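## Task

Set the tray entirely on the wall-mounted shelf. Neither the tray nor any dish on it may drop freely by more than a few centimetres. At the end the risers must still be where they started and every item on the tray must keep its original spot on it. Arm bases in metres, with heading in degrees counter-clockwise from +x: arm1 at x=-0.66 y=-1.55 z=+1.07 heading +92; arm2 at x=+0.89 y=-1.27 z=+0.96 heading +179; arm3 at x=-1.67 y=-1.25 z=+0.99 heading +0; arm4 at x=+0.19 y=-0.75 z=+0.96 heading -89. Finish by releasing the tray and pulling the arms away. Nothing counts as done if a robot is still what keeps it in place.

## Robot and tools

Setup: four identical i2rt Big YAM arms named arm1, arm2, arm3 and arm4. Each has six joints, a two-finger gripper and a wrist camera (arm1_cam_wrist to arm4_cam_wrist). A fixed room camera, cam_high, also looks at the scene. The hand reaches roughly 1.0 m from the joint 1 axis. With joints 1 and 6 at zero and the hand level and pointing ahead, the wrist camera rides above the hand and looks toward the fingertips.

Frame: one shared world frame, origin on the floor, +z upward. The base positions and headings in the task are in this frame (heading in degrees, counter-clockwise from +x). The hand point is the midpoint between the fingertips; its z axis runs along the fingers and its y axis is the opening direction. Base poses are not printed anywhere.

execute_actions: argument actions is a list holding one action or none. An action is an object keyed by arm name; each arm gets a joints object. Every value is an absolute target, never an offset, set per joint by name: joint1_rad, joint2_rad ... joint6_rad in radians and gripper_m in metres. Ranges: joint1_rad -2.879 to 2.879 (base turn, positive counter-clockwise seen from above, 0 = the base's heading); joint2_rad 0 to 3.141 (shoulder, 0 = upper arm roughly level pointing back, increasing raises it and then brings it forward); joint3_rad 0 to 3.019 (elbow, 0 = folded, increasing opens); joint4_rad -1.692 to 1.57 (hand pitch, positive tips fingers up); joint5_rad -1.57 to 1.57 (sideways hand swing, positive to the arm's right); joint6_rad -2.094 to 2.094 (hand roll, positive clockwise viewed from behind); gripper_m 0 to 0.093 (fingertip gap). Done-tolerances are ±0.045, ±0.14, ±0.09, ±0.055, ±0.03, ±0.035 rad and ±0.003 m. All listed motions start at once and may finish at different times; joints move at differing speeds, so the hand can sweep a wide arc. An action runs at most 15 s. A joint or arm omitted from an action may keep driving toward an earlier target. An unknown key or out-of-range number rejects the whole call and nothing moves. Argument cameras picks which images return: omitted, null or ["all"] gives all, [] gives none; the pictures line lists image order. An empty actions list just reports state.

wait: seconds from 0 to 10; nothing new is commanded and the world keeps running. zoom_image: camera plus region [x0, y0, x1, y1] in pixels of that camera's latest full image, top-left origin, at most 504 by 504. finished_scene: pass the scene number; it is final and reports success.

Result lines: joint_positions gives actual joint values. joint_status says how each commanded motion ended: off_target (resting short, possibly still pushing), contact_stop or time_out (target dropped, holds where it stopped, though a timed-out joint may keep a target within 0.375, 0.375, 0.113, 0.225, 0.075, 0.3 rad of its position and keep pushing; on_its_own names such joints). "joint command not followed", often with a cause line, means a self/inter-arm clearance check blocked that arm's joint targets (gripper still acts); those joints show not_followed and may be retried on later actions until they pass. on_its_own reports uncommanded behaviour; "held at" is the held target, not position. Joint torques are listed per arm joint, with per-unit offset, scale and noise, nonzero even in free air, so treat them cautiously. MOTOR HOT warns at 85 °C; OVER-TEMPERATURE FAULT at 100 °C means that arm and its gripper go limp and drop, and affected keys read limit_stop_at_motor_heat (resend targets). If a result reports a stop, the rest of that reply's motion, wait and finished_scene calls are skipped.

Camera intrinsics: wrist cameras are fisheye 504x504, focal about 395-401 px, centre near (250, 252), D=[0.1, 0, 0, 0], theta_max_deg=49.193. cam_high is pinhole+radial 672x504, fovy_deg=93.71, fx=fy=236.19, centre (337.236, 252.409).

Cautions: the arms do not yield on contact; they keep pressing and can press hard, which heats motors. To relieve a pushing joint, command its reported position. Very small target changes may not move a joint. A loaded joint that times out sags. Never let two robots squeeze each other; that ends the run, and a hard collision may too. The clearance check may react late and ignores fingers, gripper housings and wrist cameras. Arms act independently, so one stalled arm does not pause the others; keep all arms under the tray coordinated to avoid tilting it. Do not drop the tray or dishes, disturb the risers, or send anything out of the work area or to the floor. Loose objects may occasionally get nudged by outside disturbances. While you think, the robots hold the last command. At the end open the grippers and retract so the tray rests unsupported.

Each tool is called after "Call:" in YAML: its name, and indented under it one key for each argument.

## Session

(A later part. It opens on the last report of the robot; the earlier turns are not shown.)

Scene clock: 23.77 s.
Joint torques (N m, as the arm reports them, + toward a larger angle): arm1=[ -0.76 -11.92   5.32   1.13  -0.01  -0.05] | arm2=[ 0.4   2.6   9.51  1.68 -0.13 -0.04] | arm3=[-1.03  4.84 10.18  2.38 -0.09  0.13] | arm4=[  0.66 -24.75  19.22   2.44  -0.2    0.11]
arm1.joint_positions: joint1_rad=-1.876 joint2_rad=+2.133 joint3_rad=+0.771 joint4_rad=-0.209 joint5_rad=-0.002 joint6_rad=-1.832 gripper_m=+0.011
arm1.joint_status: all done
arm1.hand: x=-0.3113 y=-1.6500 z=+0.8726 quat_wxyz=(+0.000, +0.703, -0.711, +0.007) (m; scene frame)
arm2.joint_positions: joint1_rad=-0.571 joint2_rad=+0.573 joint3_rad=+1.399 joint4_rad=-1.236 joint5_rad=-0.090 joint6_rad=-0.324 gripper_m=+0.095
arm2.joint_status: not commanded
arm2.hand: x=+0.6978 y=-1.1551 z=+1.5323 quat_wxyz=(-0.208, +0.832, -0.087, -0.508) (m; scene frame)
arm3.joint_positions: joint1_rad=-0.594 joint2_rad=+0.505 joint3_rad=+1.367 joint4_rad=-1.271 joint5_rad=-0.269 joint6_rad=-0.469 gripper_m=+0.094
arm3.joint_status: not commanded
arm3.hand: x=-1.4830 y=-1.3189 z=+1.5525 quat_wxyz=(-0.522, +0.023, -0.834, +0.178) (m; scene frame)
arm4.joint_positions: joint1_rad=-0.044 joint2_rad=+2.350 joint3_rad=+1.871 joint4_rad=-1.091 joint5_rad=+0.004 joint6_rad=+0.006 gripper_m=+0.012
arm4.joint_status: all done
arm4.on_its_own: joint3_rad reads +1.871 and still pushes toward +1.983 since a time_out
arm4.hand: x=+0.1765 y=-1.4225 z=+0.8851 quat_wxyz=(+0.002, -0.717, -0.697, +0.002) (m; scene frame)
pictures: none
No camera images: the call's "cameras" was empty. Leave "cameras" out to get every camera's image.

Call:
execute_actions:
  actions:
    - {"arm1":{"joints":{"joint4_rad":-0.2}},"arm4":{"joints":{"joint2_rad":2.34,"joint3_rad":1.95,"joint4_rad":-1.06}}}
  cameras: ["arm4_cam_wrist","arm1_cam_wrist","cam_high"]

Call:
zoom_image:
  camera: "cam_high"
  region: [200,170,330,270]

Scene clock: 24.47 s.
Joint torques (N m, as the arm reports them, + toward a larger angle): arm1=[ -1.14 -12.08   5.28   0.14  -0.04  -0.02] | arm2=[ 0.5   2.41  9.53  1.72 -0.12 -0.04] | arm3=[-1.02  4.84 10.19  2.41 -0.1   0.13] | arm4=[  0.65 -20.61  16.09   1.69  -0.2    0.08]
arm1.joint_positions: joint1_rad=-1.876 joint2_rad=+2.133 joint3_rad=+0.771 joint4_rad=-0.209 joint5_rad=-0.002 joint6_rad=-1.832 gripper_m=+0.011
arm1.joint_status: all done
arm1.hand: x=-0.3113 y=-1.6500 z=+0.8726 quat_wxyz=(+0.000, +0.703, -0.711, +0.007) (m; scene frame)
arm2.joint_positions: joint1_rad=-0.571 joint2_rad=+0.573 joint3_rad=+1.399 joint4_rad=-1.236 joint5_rad=-0.090 joint6_rad=-0.324 gripper_m=+0.095
arm2.joint_status: not commanded
arm2.hand: x=+0.6978 y=-1.1551 z=+1.5323 quat_wxyz=(-0.208, +0.832, -0.087, -0.508) (m; scene frame)
arm3.joint_positions: joint1_rad=-0.594 joint2_rad=+0.505 joint3_rad=+1.367 joint4_rad=-1.271 joint5_rad=-0.269 joint6_rad=-0.469 gripper_m=+0.094
arm3.joint_status: not commanded
arm3.hand: x=-1.4830 y=-1.3189 z=+1.5525 quat_wxyz=(-0.522, +0.023, -0.834, +0.178) (m; scene frame)
arm4.joint_positions: joint1_rad=-0.044 joint2_rad=+2.353 joint3_rad=+1.871 joint4_rad=-1.091 joint5_rad=+0.004 joint6_rad=+0.006 gripper_m=+0.012
arm4.joint_status: all done
arm4.hand: x=+0.1765 y=-1.4217 z=+0.8834 quat_wxyz=(+0.003, -0.717, -0.697, +0.001) (m; scene frame)
pictures: arm1_cam_wrist, arm4_cam_wrist, cam_high
Images, in order (width x height): arm1_cam_wrist 504x504, arm4_cam_wrist 504x504, cam_high 672x504.

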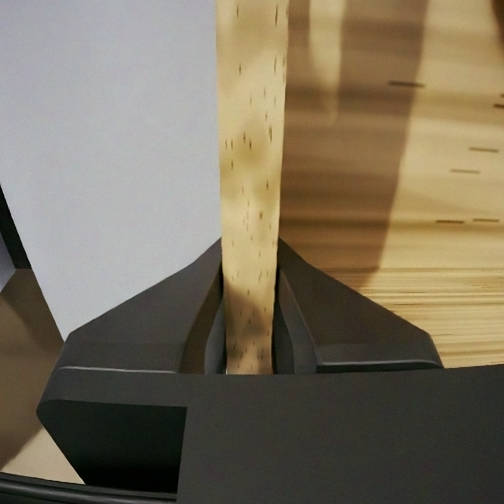

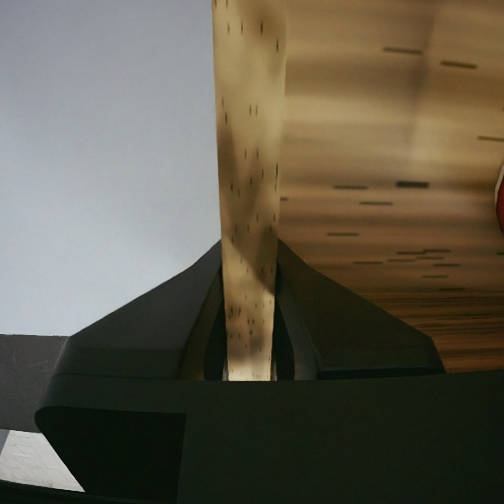

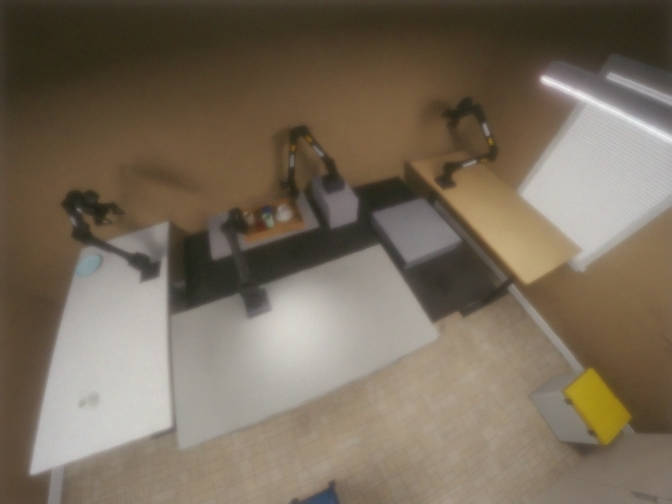

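Region (200, 170, 330, 270) of cam_high's 672x504 image, scaled by 3.877, with more detail than that image has; it fills the top 388 rows of this view, and the rest is white.

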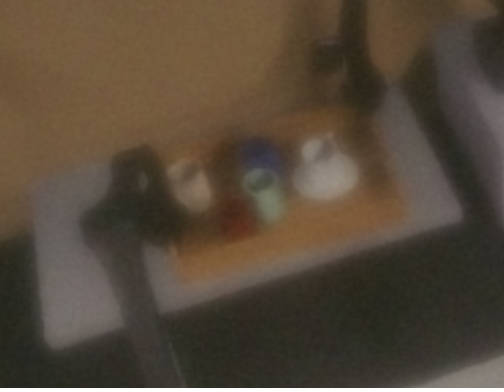

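Call:
execute_actions:
  actions:
    - {"arm1":{"joints":{"joint2_rad":2.12,"joint3_rad":0.775,"gripper_m":0.06}},"arm4":{"joints":{"joint3_rad":1.91,"joint4_rad":-1.09,"gripper_m":0.06}}}
  cameras: []

Call:
execute_actions:
  actions:
    - {"arm1":{"joints":{"joint2_rad":1.97,"joint3_rad":0.755,"joint4_rad":-0.35}},"arm4":{"joints":{"joint2_rad":2.25,"joint4_rad":-1.18}}}
  cameras: []

Call:
execute_actions:
  actions:
    - {"arm1":{"joints":{"joint2_rad":1.45,"joint4_rad":-0.8}},"arm4":{"joints":{"joint2_rad":1.85,"joint4_rad":-1.5}}}
  cameras: ["arm4_cam_wrist","arm1_cam_wrist","cam_high"]

Scene clock: 25.33 s.
Joint torques (N m, as the arm reports them, + toward a larger angle): arm1=[ -0.81 -13.13   2.61   0.16  -0.01  -0.04] | arm2=[ 0.29  2.52  9.54  1.74 -0.13 -0.04] | arm3=[-1.07  4.76 10.21  2.41 -0.09  0.13] | arm4=[  0.22 -20.74  12.04   0.63  -0.18   0.09]
arm1.joint_positions: joint1_rad=-1.876 joint2_rad=+2.132 joint3_rad=+0.771 joint4_rad=-0.209 joint5_rad=-0.002 joint6_rad=-1.832 gripper_m=+0.060
arm1.joint_status: all done
arm1.hand: x=-0.3111 y=-1.6500 z=+0.8729 quat_wxyz=(+0.000, +0.703, -0.711, +0.007) (m; scene frame)
arm2.joint_positions: joint1_rad=-0.571 joint2_rad=+0.573 joint3_rad=+1.399 joint4_rad=-1.236 joint5_rad=-0.090 joint6_rad=-0.324 gripper_m=+0.095
arm2.joint_status: not commanded
arm2.hand: x=+0.6978 y=-1.1551 z=+1.5323 quat_wxyz=(-0.208, +0.832, -0.087, -0.508) (m; scene frame)
arm3.joint_positions: joint1_rad=-0.594 joint2_rad=+0.505 joint3_rad=+1.367 joint4_rad=-1.271 joint5_rad=-0.269 joint6_rad=-0.469 gripper_m=+0.094
arm3.joint_status: not commanded
arm3.hand: x=-1.4830 y=-1.3189 z=+1.5525 quat_wxyz=(-0.522, +0.023, -0.834, +0.178) (m; scene frame)
arm4.joint_positions: joint1_rad=-0.040 joint2_rad=+2.352 joint3_rad=+1.875 joint4_rad=-1.093 joint5_rad=+0.004 joint6_rad=+0.006 gripper_m=+0.060
arm4.joint_status: all done
arm4.hand: x=+0.1796 y=-1.4234 z=+0.8853 quat_wxyz=(+0.002, -0.715, -0.699, +0.002) (m; scene frame)
pictures: none
No camera images: the call's "cameras" was empty. Leave "cameras" out to get every camera's image.

Scene clock: 26.30 s.
Joint torques (N m, as the arm reports them, + toward a larger angle): arm1=[ -0.59 -11.32   3.92  -0.61  -0.03  -0.05] | arm2=[ 0.36  2.34  9.51  1.7  -0.12 -0.05] | arm3=[-1.11  4.89 10.19  2.41 -0.09  0.14] | arm4=[  0.36 -19.15  12.3    0.12  -0.19   0.09]
arm1.joint_positions: joint1_rad=-1.876 joint2_rad=+1.970 joint3_rad=+0.753 joint4_rad=-0.334 joint5_rad=-0.002 joint6_rad=-1.832 gripper_m=+0.060
arm1.joint_status: all done
arm1.hand: x=-0.3036 y=-1.6516 z=+0.9265 quat_wxyz=(-0.005, +0.703, -0.711, +0.016) (m; scene frame)
arm2.joint_positions: joint1_rad=-0.571 joint2_rad=+0.573 joint3_rad=+1.399 joint4_rad=-1.236 joint5_rad=-0.090 joint6_rad=-0.324 gripper_m=+0.095
arm2.joint_status: not commanded
arm2.hand: x=+0.6978 y=-1.1551 z=+1.5323 quat_wxyz=(-0.208, +0.832, -0.087, -0.508) (m; scene frame)
arm3.joint_positions: joint1_rad=-0.594 joint2_rad=+0.505 joint3_rad=+1.367 joint4_rad=-1.271 joint5_rad=-0.269 joint6_rad=-0.469 gripper_m=+0.094
arm3.joint_status: not commanded
arm3.hand: x=-1.4830 y=-1.3189 z=+1.5525 quat_wxyz=(-0.522, +0.023, -0.834, +0.178) (m; scene frame)
arm4.joint_positions: joint1_rad=-0.040 joint2_rad=+2.247 joint3_rad=+1.878 joint4_rad=-1.168 joint5_rad=+0.004 joint6_rad=+0.006 gripper_m=+0.060
arm4.joint_status: all done
arm4.hand: x=+0.1797 y=-1.4235 z=+0.9550 quat_wxyz=(-0.010, -0.715, -0.699, +0.013) (m; scene frame)
pictures: none
No camera images: the call's "cameras" was empty. Leave "cameras" out to get every camera's image.

Scene clock: 27.87 s.
Joint torques (N m, as the arm reports them, + toward a larger angle): arm1=[-0.81 -8.97  8.14 -0.64 -0.03 -0.04] | arm2=[ 0.35  2.43  9.53  1.73 -0.12 -0.05] | arm3=[-0.84  4.9  10.2   2.4  -0.09  0.13] | arm4=[  0.33 -16.41  11.32   0.29  -0.18   0.1 ]
arm1.joint_positions: joint1_rad=-1.876 joint2_rad=+1.451 joint3_rad=+0.753 joint4_rad=-0.784 joint5_rad=-0.002 joint6_rad=-1.832 gripper_m=+0.060
arm1.joint_status: all done
arm1.hand: x=-0.3152 y=-1.6467 z=+1.1017 quat_wxyz=(-0.022, +0.702, -0.710, +0.046) (m; scene frame)
arm2.joint_positions: joint1_rad=-0.571 joint2_rad=+0.573 joint3_rad=+1.399 joint4_rad=-1.236 joint5_rad=-0.090 joint6_rad=-0.324 gripper_m=+0.095
arm2.joint_status: not commanded
arm2.hand: x=+0.6978 y=-1.1551 z=+1.5323 quat_wxyz=(-0.208, +0.832, -0.087, -0.508) (m; scene frame)
arm3.joint_positions: joint1_rad=-0.594 joint2_rad=+0.505 joint3_rad=+1.367 joint4_rad=-1.271 joint5_rad=-0.269 joint6_rad=-0.469 gripper_m=+0.094
arm3.joint_status: not commanded
arm3.hand: x=-1.4830 y=-1.3189 z=+1.5525 quat_wxyz=(-0.522, +0.023, -0.834, +0.178) (m; scene frame)
arm4.joint_positions: joint1_rad=-0.040 joint2_rad=+1.860 joint3_rad=+1.897 joint4_rad=-1.488 joint5_rad=+0.004 joint6_rad=+0.006 gripper_m=+0.060
arm4.joint_status: all done
arm4.hand: x=+0.1812 y=-1.3535 z=+1.1990 quat_wxyz=(-0.040, -0.714, -0.698, +0.044) (m; scene frame)
pictures: arm1_cam_wrist, arm4_cam_wrist, cam_high
Images, in order (width x height): arm1_cam_wrist 504x504, arm4_cam_wrist 504x504, cam_high 672x504.

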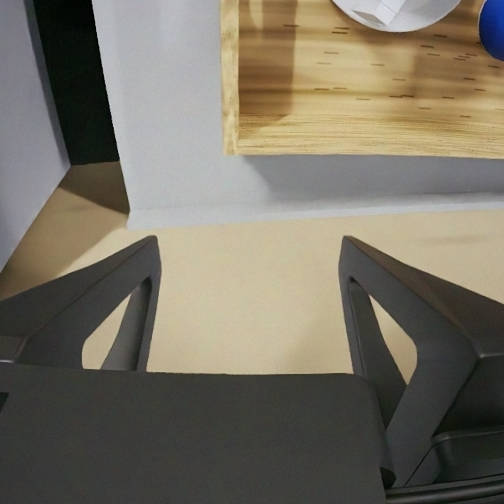

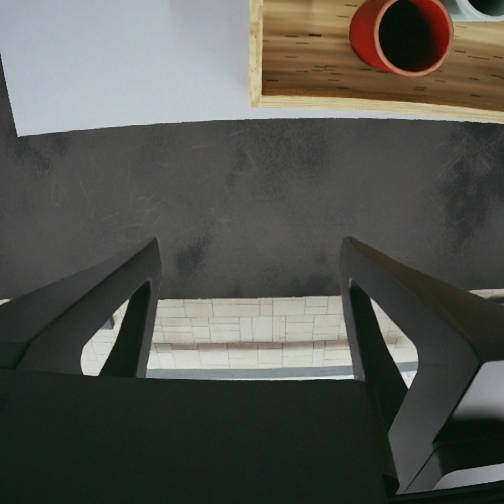

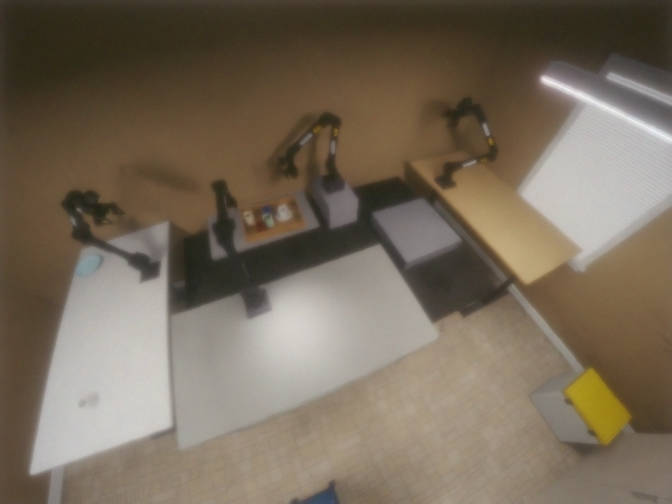

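Call:
zoom_image:
  camera: "arm4_cam_wrist"
  region: [230,60,504,160]

Call:
zoom_image:
  camera: "cam_high"
  region: [230,190,330,260]

Region (230, 60, 504, 160) of arm4_cam_wrist's 504x504 image, scaled by 1.839, with more detail than that image has; it fills the top 184 rows of this view, and the rest is white.

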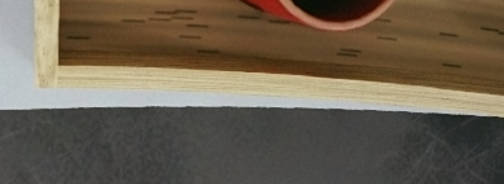

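Region (230, 190, 330, 260) of cam_high's 672x504 image, scaled by 5.040, with more detail than that image has; it fills the top 353 rows of this view, and the rest is white.

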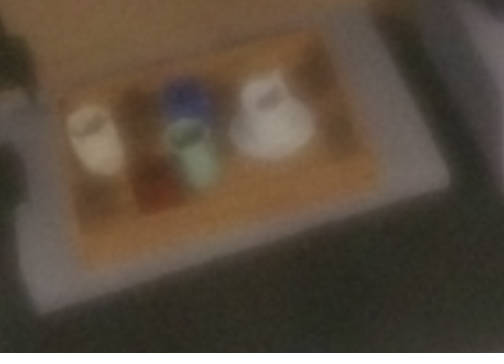

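Call:
execute_actions:
  actions:
    - {"arm1":{"joints":{"joint1_rad":-1.087,"joint2_rad":2.0,"joint3_rad":1.165,"joint4_rad":-0.505,"joint6_rad":-1.1,"gripper_m":0.0}},"arm4":{"joints":{"joint2_rad":1.3,"joint1_rad":0.3}}}
  cameras: []

Call:
execute_actions:
  actions:
    - {"arm1":{"joints":{"joint2_rad":2.215}}}
  cameras: ["arm1_cam_wrist"]

Scene clock: 30.17 s.
Joint torques (N m, as the arm reports them, + toward a larger angle): arm1=[ -1.57 -14.17   8.39   0.41   0.     0.11] | arm2=[ 0.39  2.51  9.54  1.66 -0.13 -0.04] | arm3=[-0.96  4.87 10.19  2.38 -0.09  0.13] | arm4=[-1.36 -8.58 10.88  1.19  0.05  0.08]
arm1.joint_positions: joint1_rad=-1.086 joint2_rad=+1.996 joint3_rad=+1.152 joint4_rad=-0.511 joint5_rad=-0.001 joint6_rad=-1.111 gripper_m=+0.000
arm1.joint_status: all done
arm1.hand: x=-0.1838 y=-1.2811 z=+0.9962 quat_wxyz=(-0.102, +0.723, -0.682, +0.039) (m; scene frame)
arm2.joint_positions: joint1_rad=-0.571 joint2_rad=+0.573 joint3_rad=+1.399 joint4_rad=-1.236 joint5_rad=-0.090 joint6_rad=-0.324 gripper_m=+0.095
arm2.joint_status: not commanded
arm2.hand: x=+0.6978 y=-1.1551 z=+1.5323 quat_wxyz=(-0.208, +0.832, -0.087, -0.508) (m; scene frame)
arm3.joint_positions: joint1_rad=-0.594 joint2_rad=+0.505 joint3_rad=+1.367 joint4_rad=-1.271 joint5_rad=-0.269 joint6_rad=-0.469 gripper_m=+0.094
arm3.joint_status: not commanded
arm3.hand: x=-1.4830 y=-1.3189 z=+1.5525 quat_wxyz=(-0.522, +0.023, -0.834, +0.178) (m; scene frame)
arm4.joint_positions: joint1_rad=+0.311 joint2_rad=+1.311 joint3_rad=+1.896 joint4_rad=-1.489 joint5_rad=-0.002 joint6_rad=+0.006 gripper_m=+0.060
arm4.joint_status: all done
arm4.hand: x=+0.3438 y=-1.1833 z=+1.4866 quat_wxyz=(-0.267, -0.550, -0.769, +0.188) (m; scene frame)
pictures: none
No camera images: the call's "cameras" was empty. Leave "cameras" out to get every camera's image.

Scene clock: 31.17 s.
Joint torques (N m, as the arm reports them, + toward a larger angle): arm1=[ -1.57 -15.67   6.04   0.08   0.05   0.13] | arm2=[ 0.43  2.48  9.54  1.7  -0.12 -0.04] | arm3=[-1.04  4.82 10.24  2.39 -0.09  0.13] | arm4=[-1.75 -9.06 10.92  1.11  0.04  0.08]
arm1.joint_positions: joint1_rad=-1.085 joint2_rad=+2.224 joint3_rad=+1.153 joint4_rad=-0.511 joint5_rad=-0.002 joint6_rad=-1.110 gripper_m=+0.000
arm1.joint_status: all done
arm1.hand: x=-0.2358 y=-1.3117 z=+0.8829 quat_wxyz=(+0.006, +0.727, -0.687, +0.005) (m; scene frame)
arm2.joint_positions: joint1_rad=-0.571 joint2_rad=+0.573 joint3_rad=+1.399 joint4_rad=-1.236 joint5_rad=-0.090 joint6_rad=-0.324 gripper_m=+0.095
arm2.joint_status: not commanded
arm2.hand: x=+0.6978 y=-1.1551 z=+1.5323 quat_wxyz=(-0.208, +0.832, -0.087, -0.508) (m; scene frame)
arm3.joint_positions: joint1_rad=-0.594 joint2_rad=+0.505 joint3_rad=+1.367 joint4_rad=-1.271 joint5_rad=-0.269 joint6_rad=-0.469 gripper_m=+0.094
arm3.joint_status: not commanded
arm3.hand: x=-1.4830 y=-1.3189 z=+1.5525 quat_wxyz=(-0.522, +0.023, -0.834, +0.178) (m; scene frame)
arm4.joint_positions: joint1_rad=+0.311 joint2_rad=+1.311 joint3_rad=+1.896 joint4_rad=-1.489 joint5_rad=-0.002 joint6_rad=+0.006 gripper_m=+0.060
arm4.joint_status: not commanded
arm4.hand: x=+0.3438 y=-1.1833 z=+1.4866 quat_wxyz=(-0.267, -0.550, -0.769, +0.188) (m; scene frame)
pictures: arm1_cam_wrist
Images, in order (width x height): arm1_cam_wrist 504x504.

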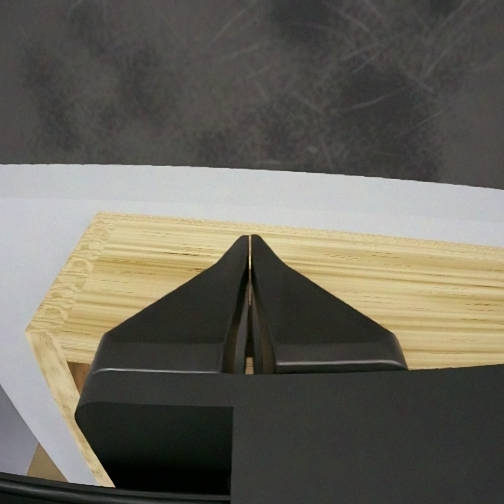

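Call:
execute_actions:
  actions:
    - {"arm1":{"joints":{"joint1_rad":-1.16}}}
  cameras: ["arm1_cam_wrist"]

Scene clock: 33.07 s.
Joint torques (N m, as the arm reports them, + toward a larger angle): arm1=[ -6.47 -15.72   5.81   0.17   1.18   0.06] | arm2=[ 0.41  2.51  9.5   1.67 -0.12 -0.04] | arm3=[-1.11  4.87 10.16  2.41 -0.09  0.13] | arm4=[-1.65 -8.83 10.92  1.19  0.06  0.1 ]
arm1.joint_positions: joint1_rad=-1.101 joint2_rad=+2.223 joint3_rad=+1.156 joint4_rad=-0.511 joint5_rad=-0.027 joint6_rad=-1.103 gripper_m=+0.000
arm1.joint_status: joint1_rad time_out (moved -0.017 of -0.075)
arm1.on_its_own: joint1_rad reads -1.101 and still pushes toward -1.160 since a time_out
arm1.hand: x=-0.2320 y=-1.3138 z=+0.8840 quat_wxyz=(+0.000, +0.719, -0.695, -0.006) (m; scene frame)
arm2.joint_positions: joint1_rad=-0.571 joint2_rad=+0.573 joint3_rad=+1.399 joint4_rad=-1.236 joint5_rad=-0.090 joint6_rad=-0.324 gripper_m=+0.095
arm2.joint_status: not commanded
arm2.hand: x=+0.6978 y=-1.1551 z=+1.5323 quat_wxyz=(-0.208, +0.832, -0.087, -0.508) (m; scene frame)
arm3.joint_positions: joint1_rad=-0.594 joint2_rad=+0.505 joint3_rad=+1.367 joint4_rad=-1.271 joint5_rad=-0.269 joint6_rad=-0.469 gripper_m=+0.094
arm3.joint_status: not commanded
arm3.hand: x=-1.4830 y=-1.3189 z=+1.5525 quat_wxyz=(-0.522, +0.023, -0.834, +0.178) (m; scene frame)
arm4.joint_positions: joint1_rad=+0.311 joint2_rad=+1.311 joint3_rad=+1.896 joint4_rad=-1.489 joint5_rad=-0.002 joint6_rad=+0.006 gripper_m=+0.060
arm4.joint_status: not commanded
arm4.hand: x=+0.3438 y=-1.1833 z=+1.4866 quat_wxyz=(-0.267, -0.550, -0.769, +0.188) (m; scene frame)
pictures: arm1_cam_wrist
Images, in order (width x height): arm1_cam_wrist 504x504.

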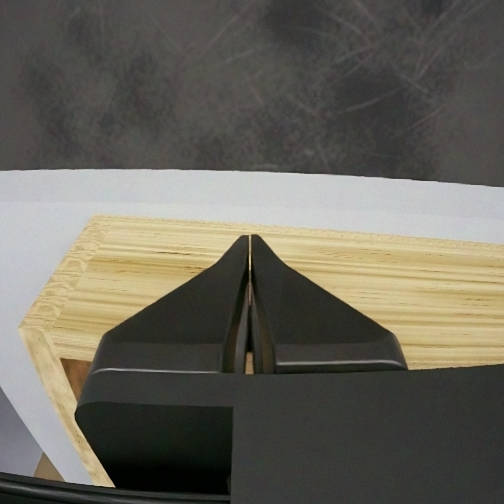

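Call:
execute_actions:
  actions:
    - {"arm1":{"joints":{"joint1_rad":-1.23}}}
  cameras: ["arm1_cam_wrist"]

Scene clock: 35.07 s.
Joint torques (N m, as the arm reports them, + toward a larger angle): arm1=[ -6.32 -15.24   5.59   0.17   1.46   0.05] | arm2=[ 0.41  2.42  9.51  1.68 -0.12 -0.05] | arm3=[-1.04  4.78 10.16  2.4  -0.08  0.12] | arm4=[-1.26 -8.61 10.93  1.21  0.05  0.08]
arm1.joint_positions: joint1_rad=-1.173 joint2_rad=+2.215 joint3_rad=+1.160 joint4_rad=-0.511 joint5_rad=-0.034 joint6_rad=-1.102 gripper_m=+0.000
arm1.joint_status: joint1_rad time_out (moved -0.072 of -0.129)
arm1.on_its_own: joint1_rad reads -1.173 and still pushes toward -1.230 since a time_out
arm1.hand: x=-0.2122 y=-1.3424 z=+0.8889 quat_wxyz=(-0.007, +0.693, -0.721, -0.007) (m; scene frame)
arm2.joint_positions: joint1_rad=-0.571 joint2_rad=+0.573 joint3_rad=+1.399 joint4_rad=-1.236 joint5_rad=-0.090 joint6_rad=-0.324 gripper_m=+0.095
arm2.joint_status: not commanded
arm2.hand: x=+0.6978 y=-1.1551 z=+1.5323 quat_wxyz=(-0.208, +0.832, -0.087, -0.508) (m; scene frame)
arm3.joint_positions: joint1_rad=-0.594 joint2_rad=+0.505 joint3_rad=+1.367 joint4_rad=-1.271 joint5_rad=-0.269 joint6_rad=-0.469 gripper_m=+0.094
arm3.joint_status: not commanded
arm3.hand: x=-1.4830 y=-1.3189 z=+1.5525 quat_wxyz=(-0.522, +0.023, -0.834, +0.178) (m; scene frame)
arm4.joint_positions: joint1_rad=+0.311 joint2_rad=+1.311 joint3_rad=+1.896 joint4_rad=-1.489 joint5_rad=-0.002 joint6_rad=+0.006 gripper_m=+0.060
arm4.joint_status: not commanded
arm4.hand: x=+0.3438 y=-1.1833 z=+1.4866 quat_wxyz=(-0.267, -0.550, -0.769, +0.188) (m; scene frame)
pictures: arm1_cam_wrist
Images, in order (width x height): arm1_cam_wrist 504x504.

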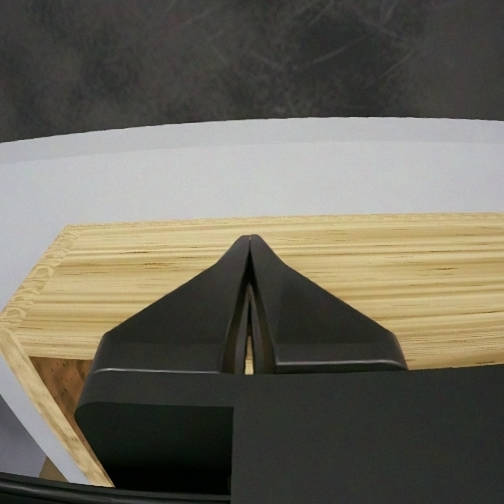

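Moved 3 cm in. Retreat.

Call:
execute_actions:
  actions:
    - {"arm1":{"joints":{"joint1_rad":-0.95,"joint2_rad":1.65,"joint4_rad":-1.0}}}
  cameras: ["arm1_cam_wrist","cam_high"]

Scene clock: 36.43 s.
Joint torques (N m, as the arm reports them, + toward a larger angle): arm1=[ -1.36 -10.38   9.83  -0.47   0.02   0.07] | arm2=[ 0.15  2.41  9.48  1.72 -0.12 -0.04] | arm3=[-0.95  4.9  10.18  2.37 -0.09  0.13] | arm4=[-1.44 -8.89 10.81  1.25  0.04  0.08]
arm1.joint_positions: joint1_rad=-0.950 joint2_rad=+1.629 joint3_rad=+1.159 joint4_rad=-0.984 joint5_rad=-0.001 joint6_rad=-1.102 gripper_m=+0.000
arm1.joint_status: all done
arm1.hand: x=-0.2784 y=-1.2572 z=+1.1608 quat_wxyz=(-0.056, +0.768, -0.638, +0.020) (m; scene frame)
arm2.joint_positions: joint1_rad=-0.571 joint2_rad=+0.573 joint3_rad=+1.399 joint4_rad=-1.236 joint5_rad=-0.090 joint6_rad=-0.324 gripper_m=+0.095
arm2.joint_status: not commanded
arm2.hand: x=+0.6978 y=-1.1551 z=+1.5323 quat_wxyz=(-0.208, +0.832, -0.087, -0.508) (m; scene frame)
arm3.joint_positions: joint1_rad=-0.594 joint2_rad=+0.505 joint3_rad=+1.367 joint4_rad=-1.271 joint5_rad=-0.269 joint6_rad=-0.469 gripper_m=+0.094
arm3.joint_status: not commanded
arm3.hand: x=-1.4830 y=-1.3189 z=+1.5525 quat_wxyz=(-0.522, +0.023, -0.834, +0.178) (m; scene frame)
arm4.joint_positions: joint1_rad=+0.311 joint2_rad=+1.311 joint3_rad=+1.896 joint4_rad=-1.489 joint5_rad=-0.002 joint6_rad=+0.006 gripper_m=+0.060
arm4.joint_status: not commanded
arm4.hand: x=+0.3438 y=-1.1833 z=+1.4866 quat_wxyz=(-0.267, -0.550, -0.769, +0.188) (m; scene frame)
pictures: arm1_cam_wrist, cam_high
Images, in order (width x height): arm1_cam_wrist 504x504, cam_high 672x504.

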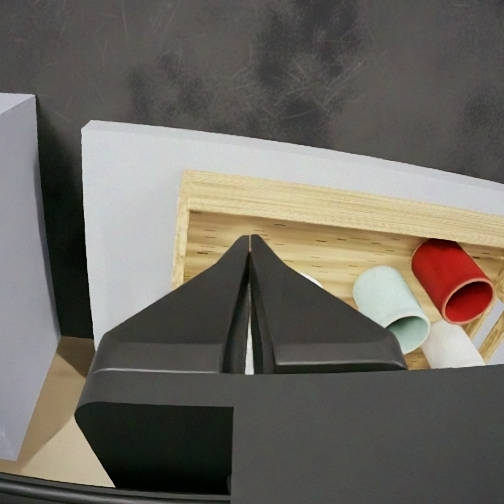

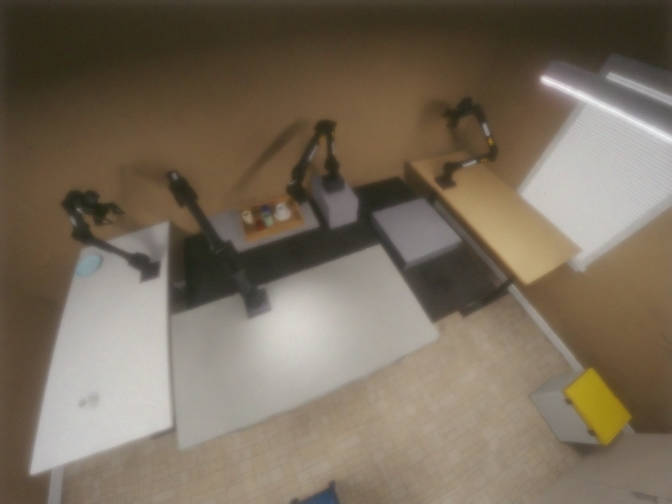

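Call:
finished_scene:
  scene: 2

The scene is finished: the task was done.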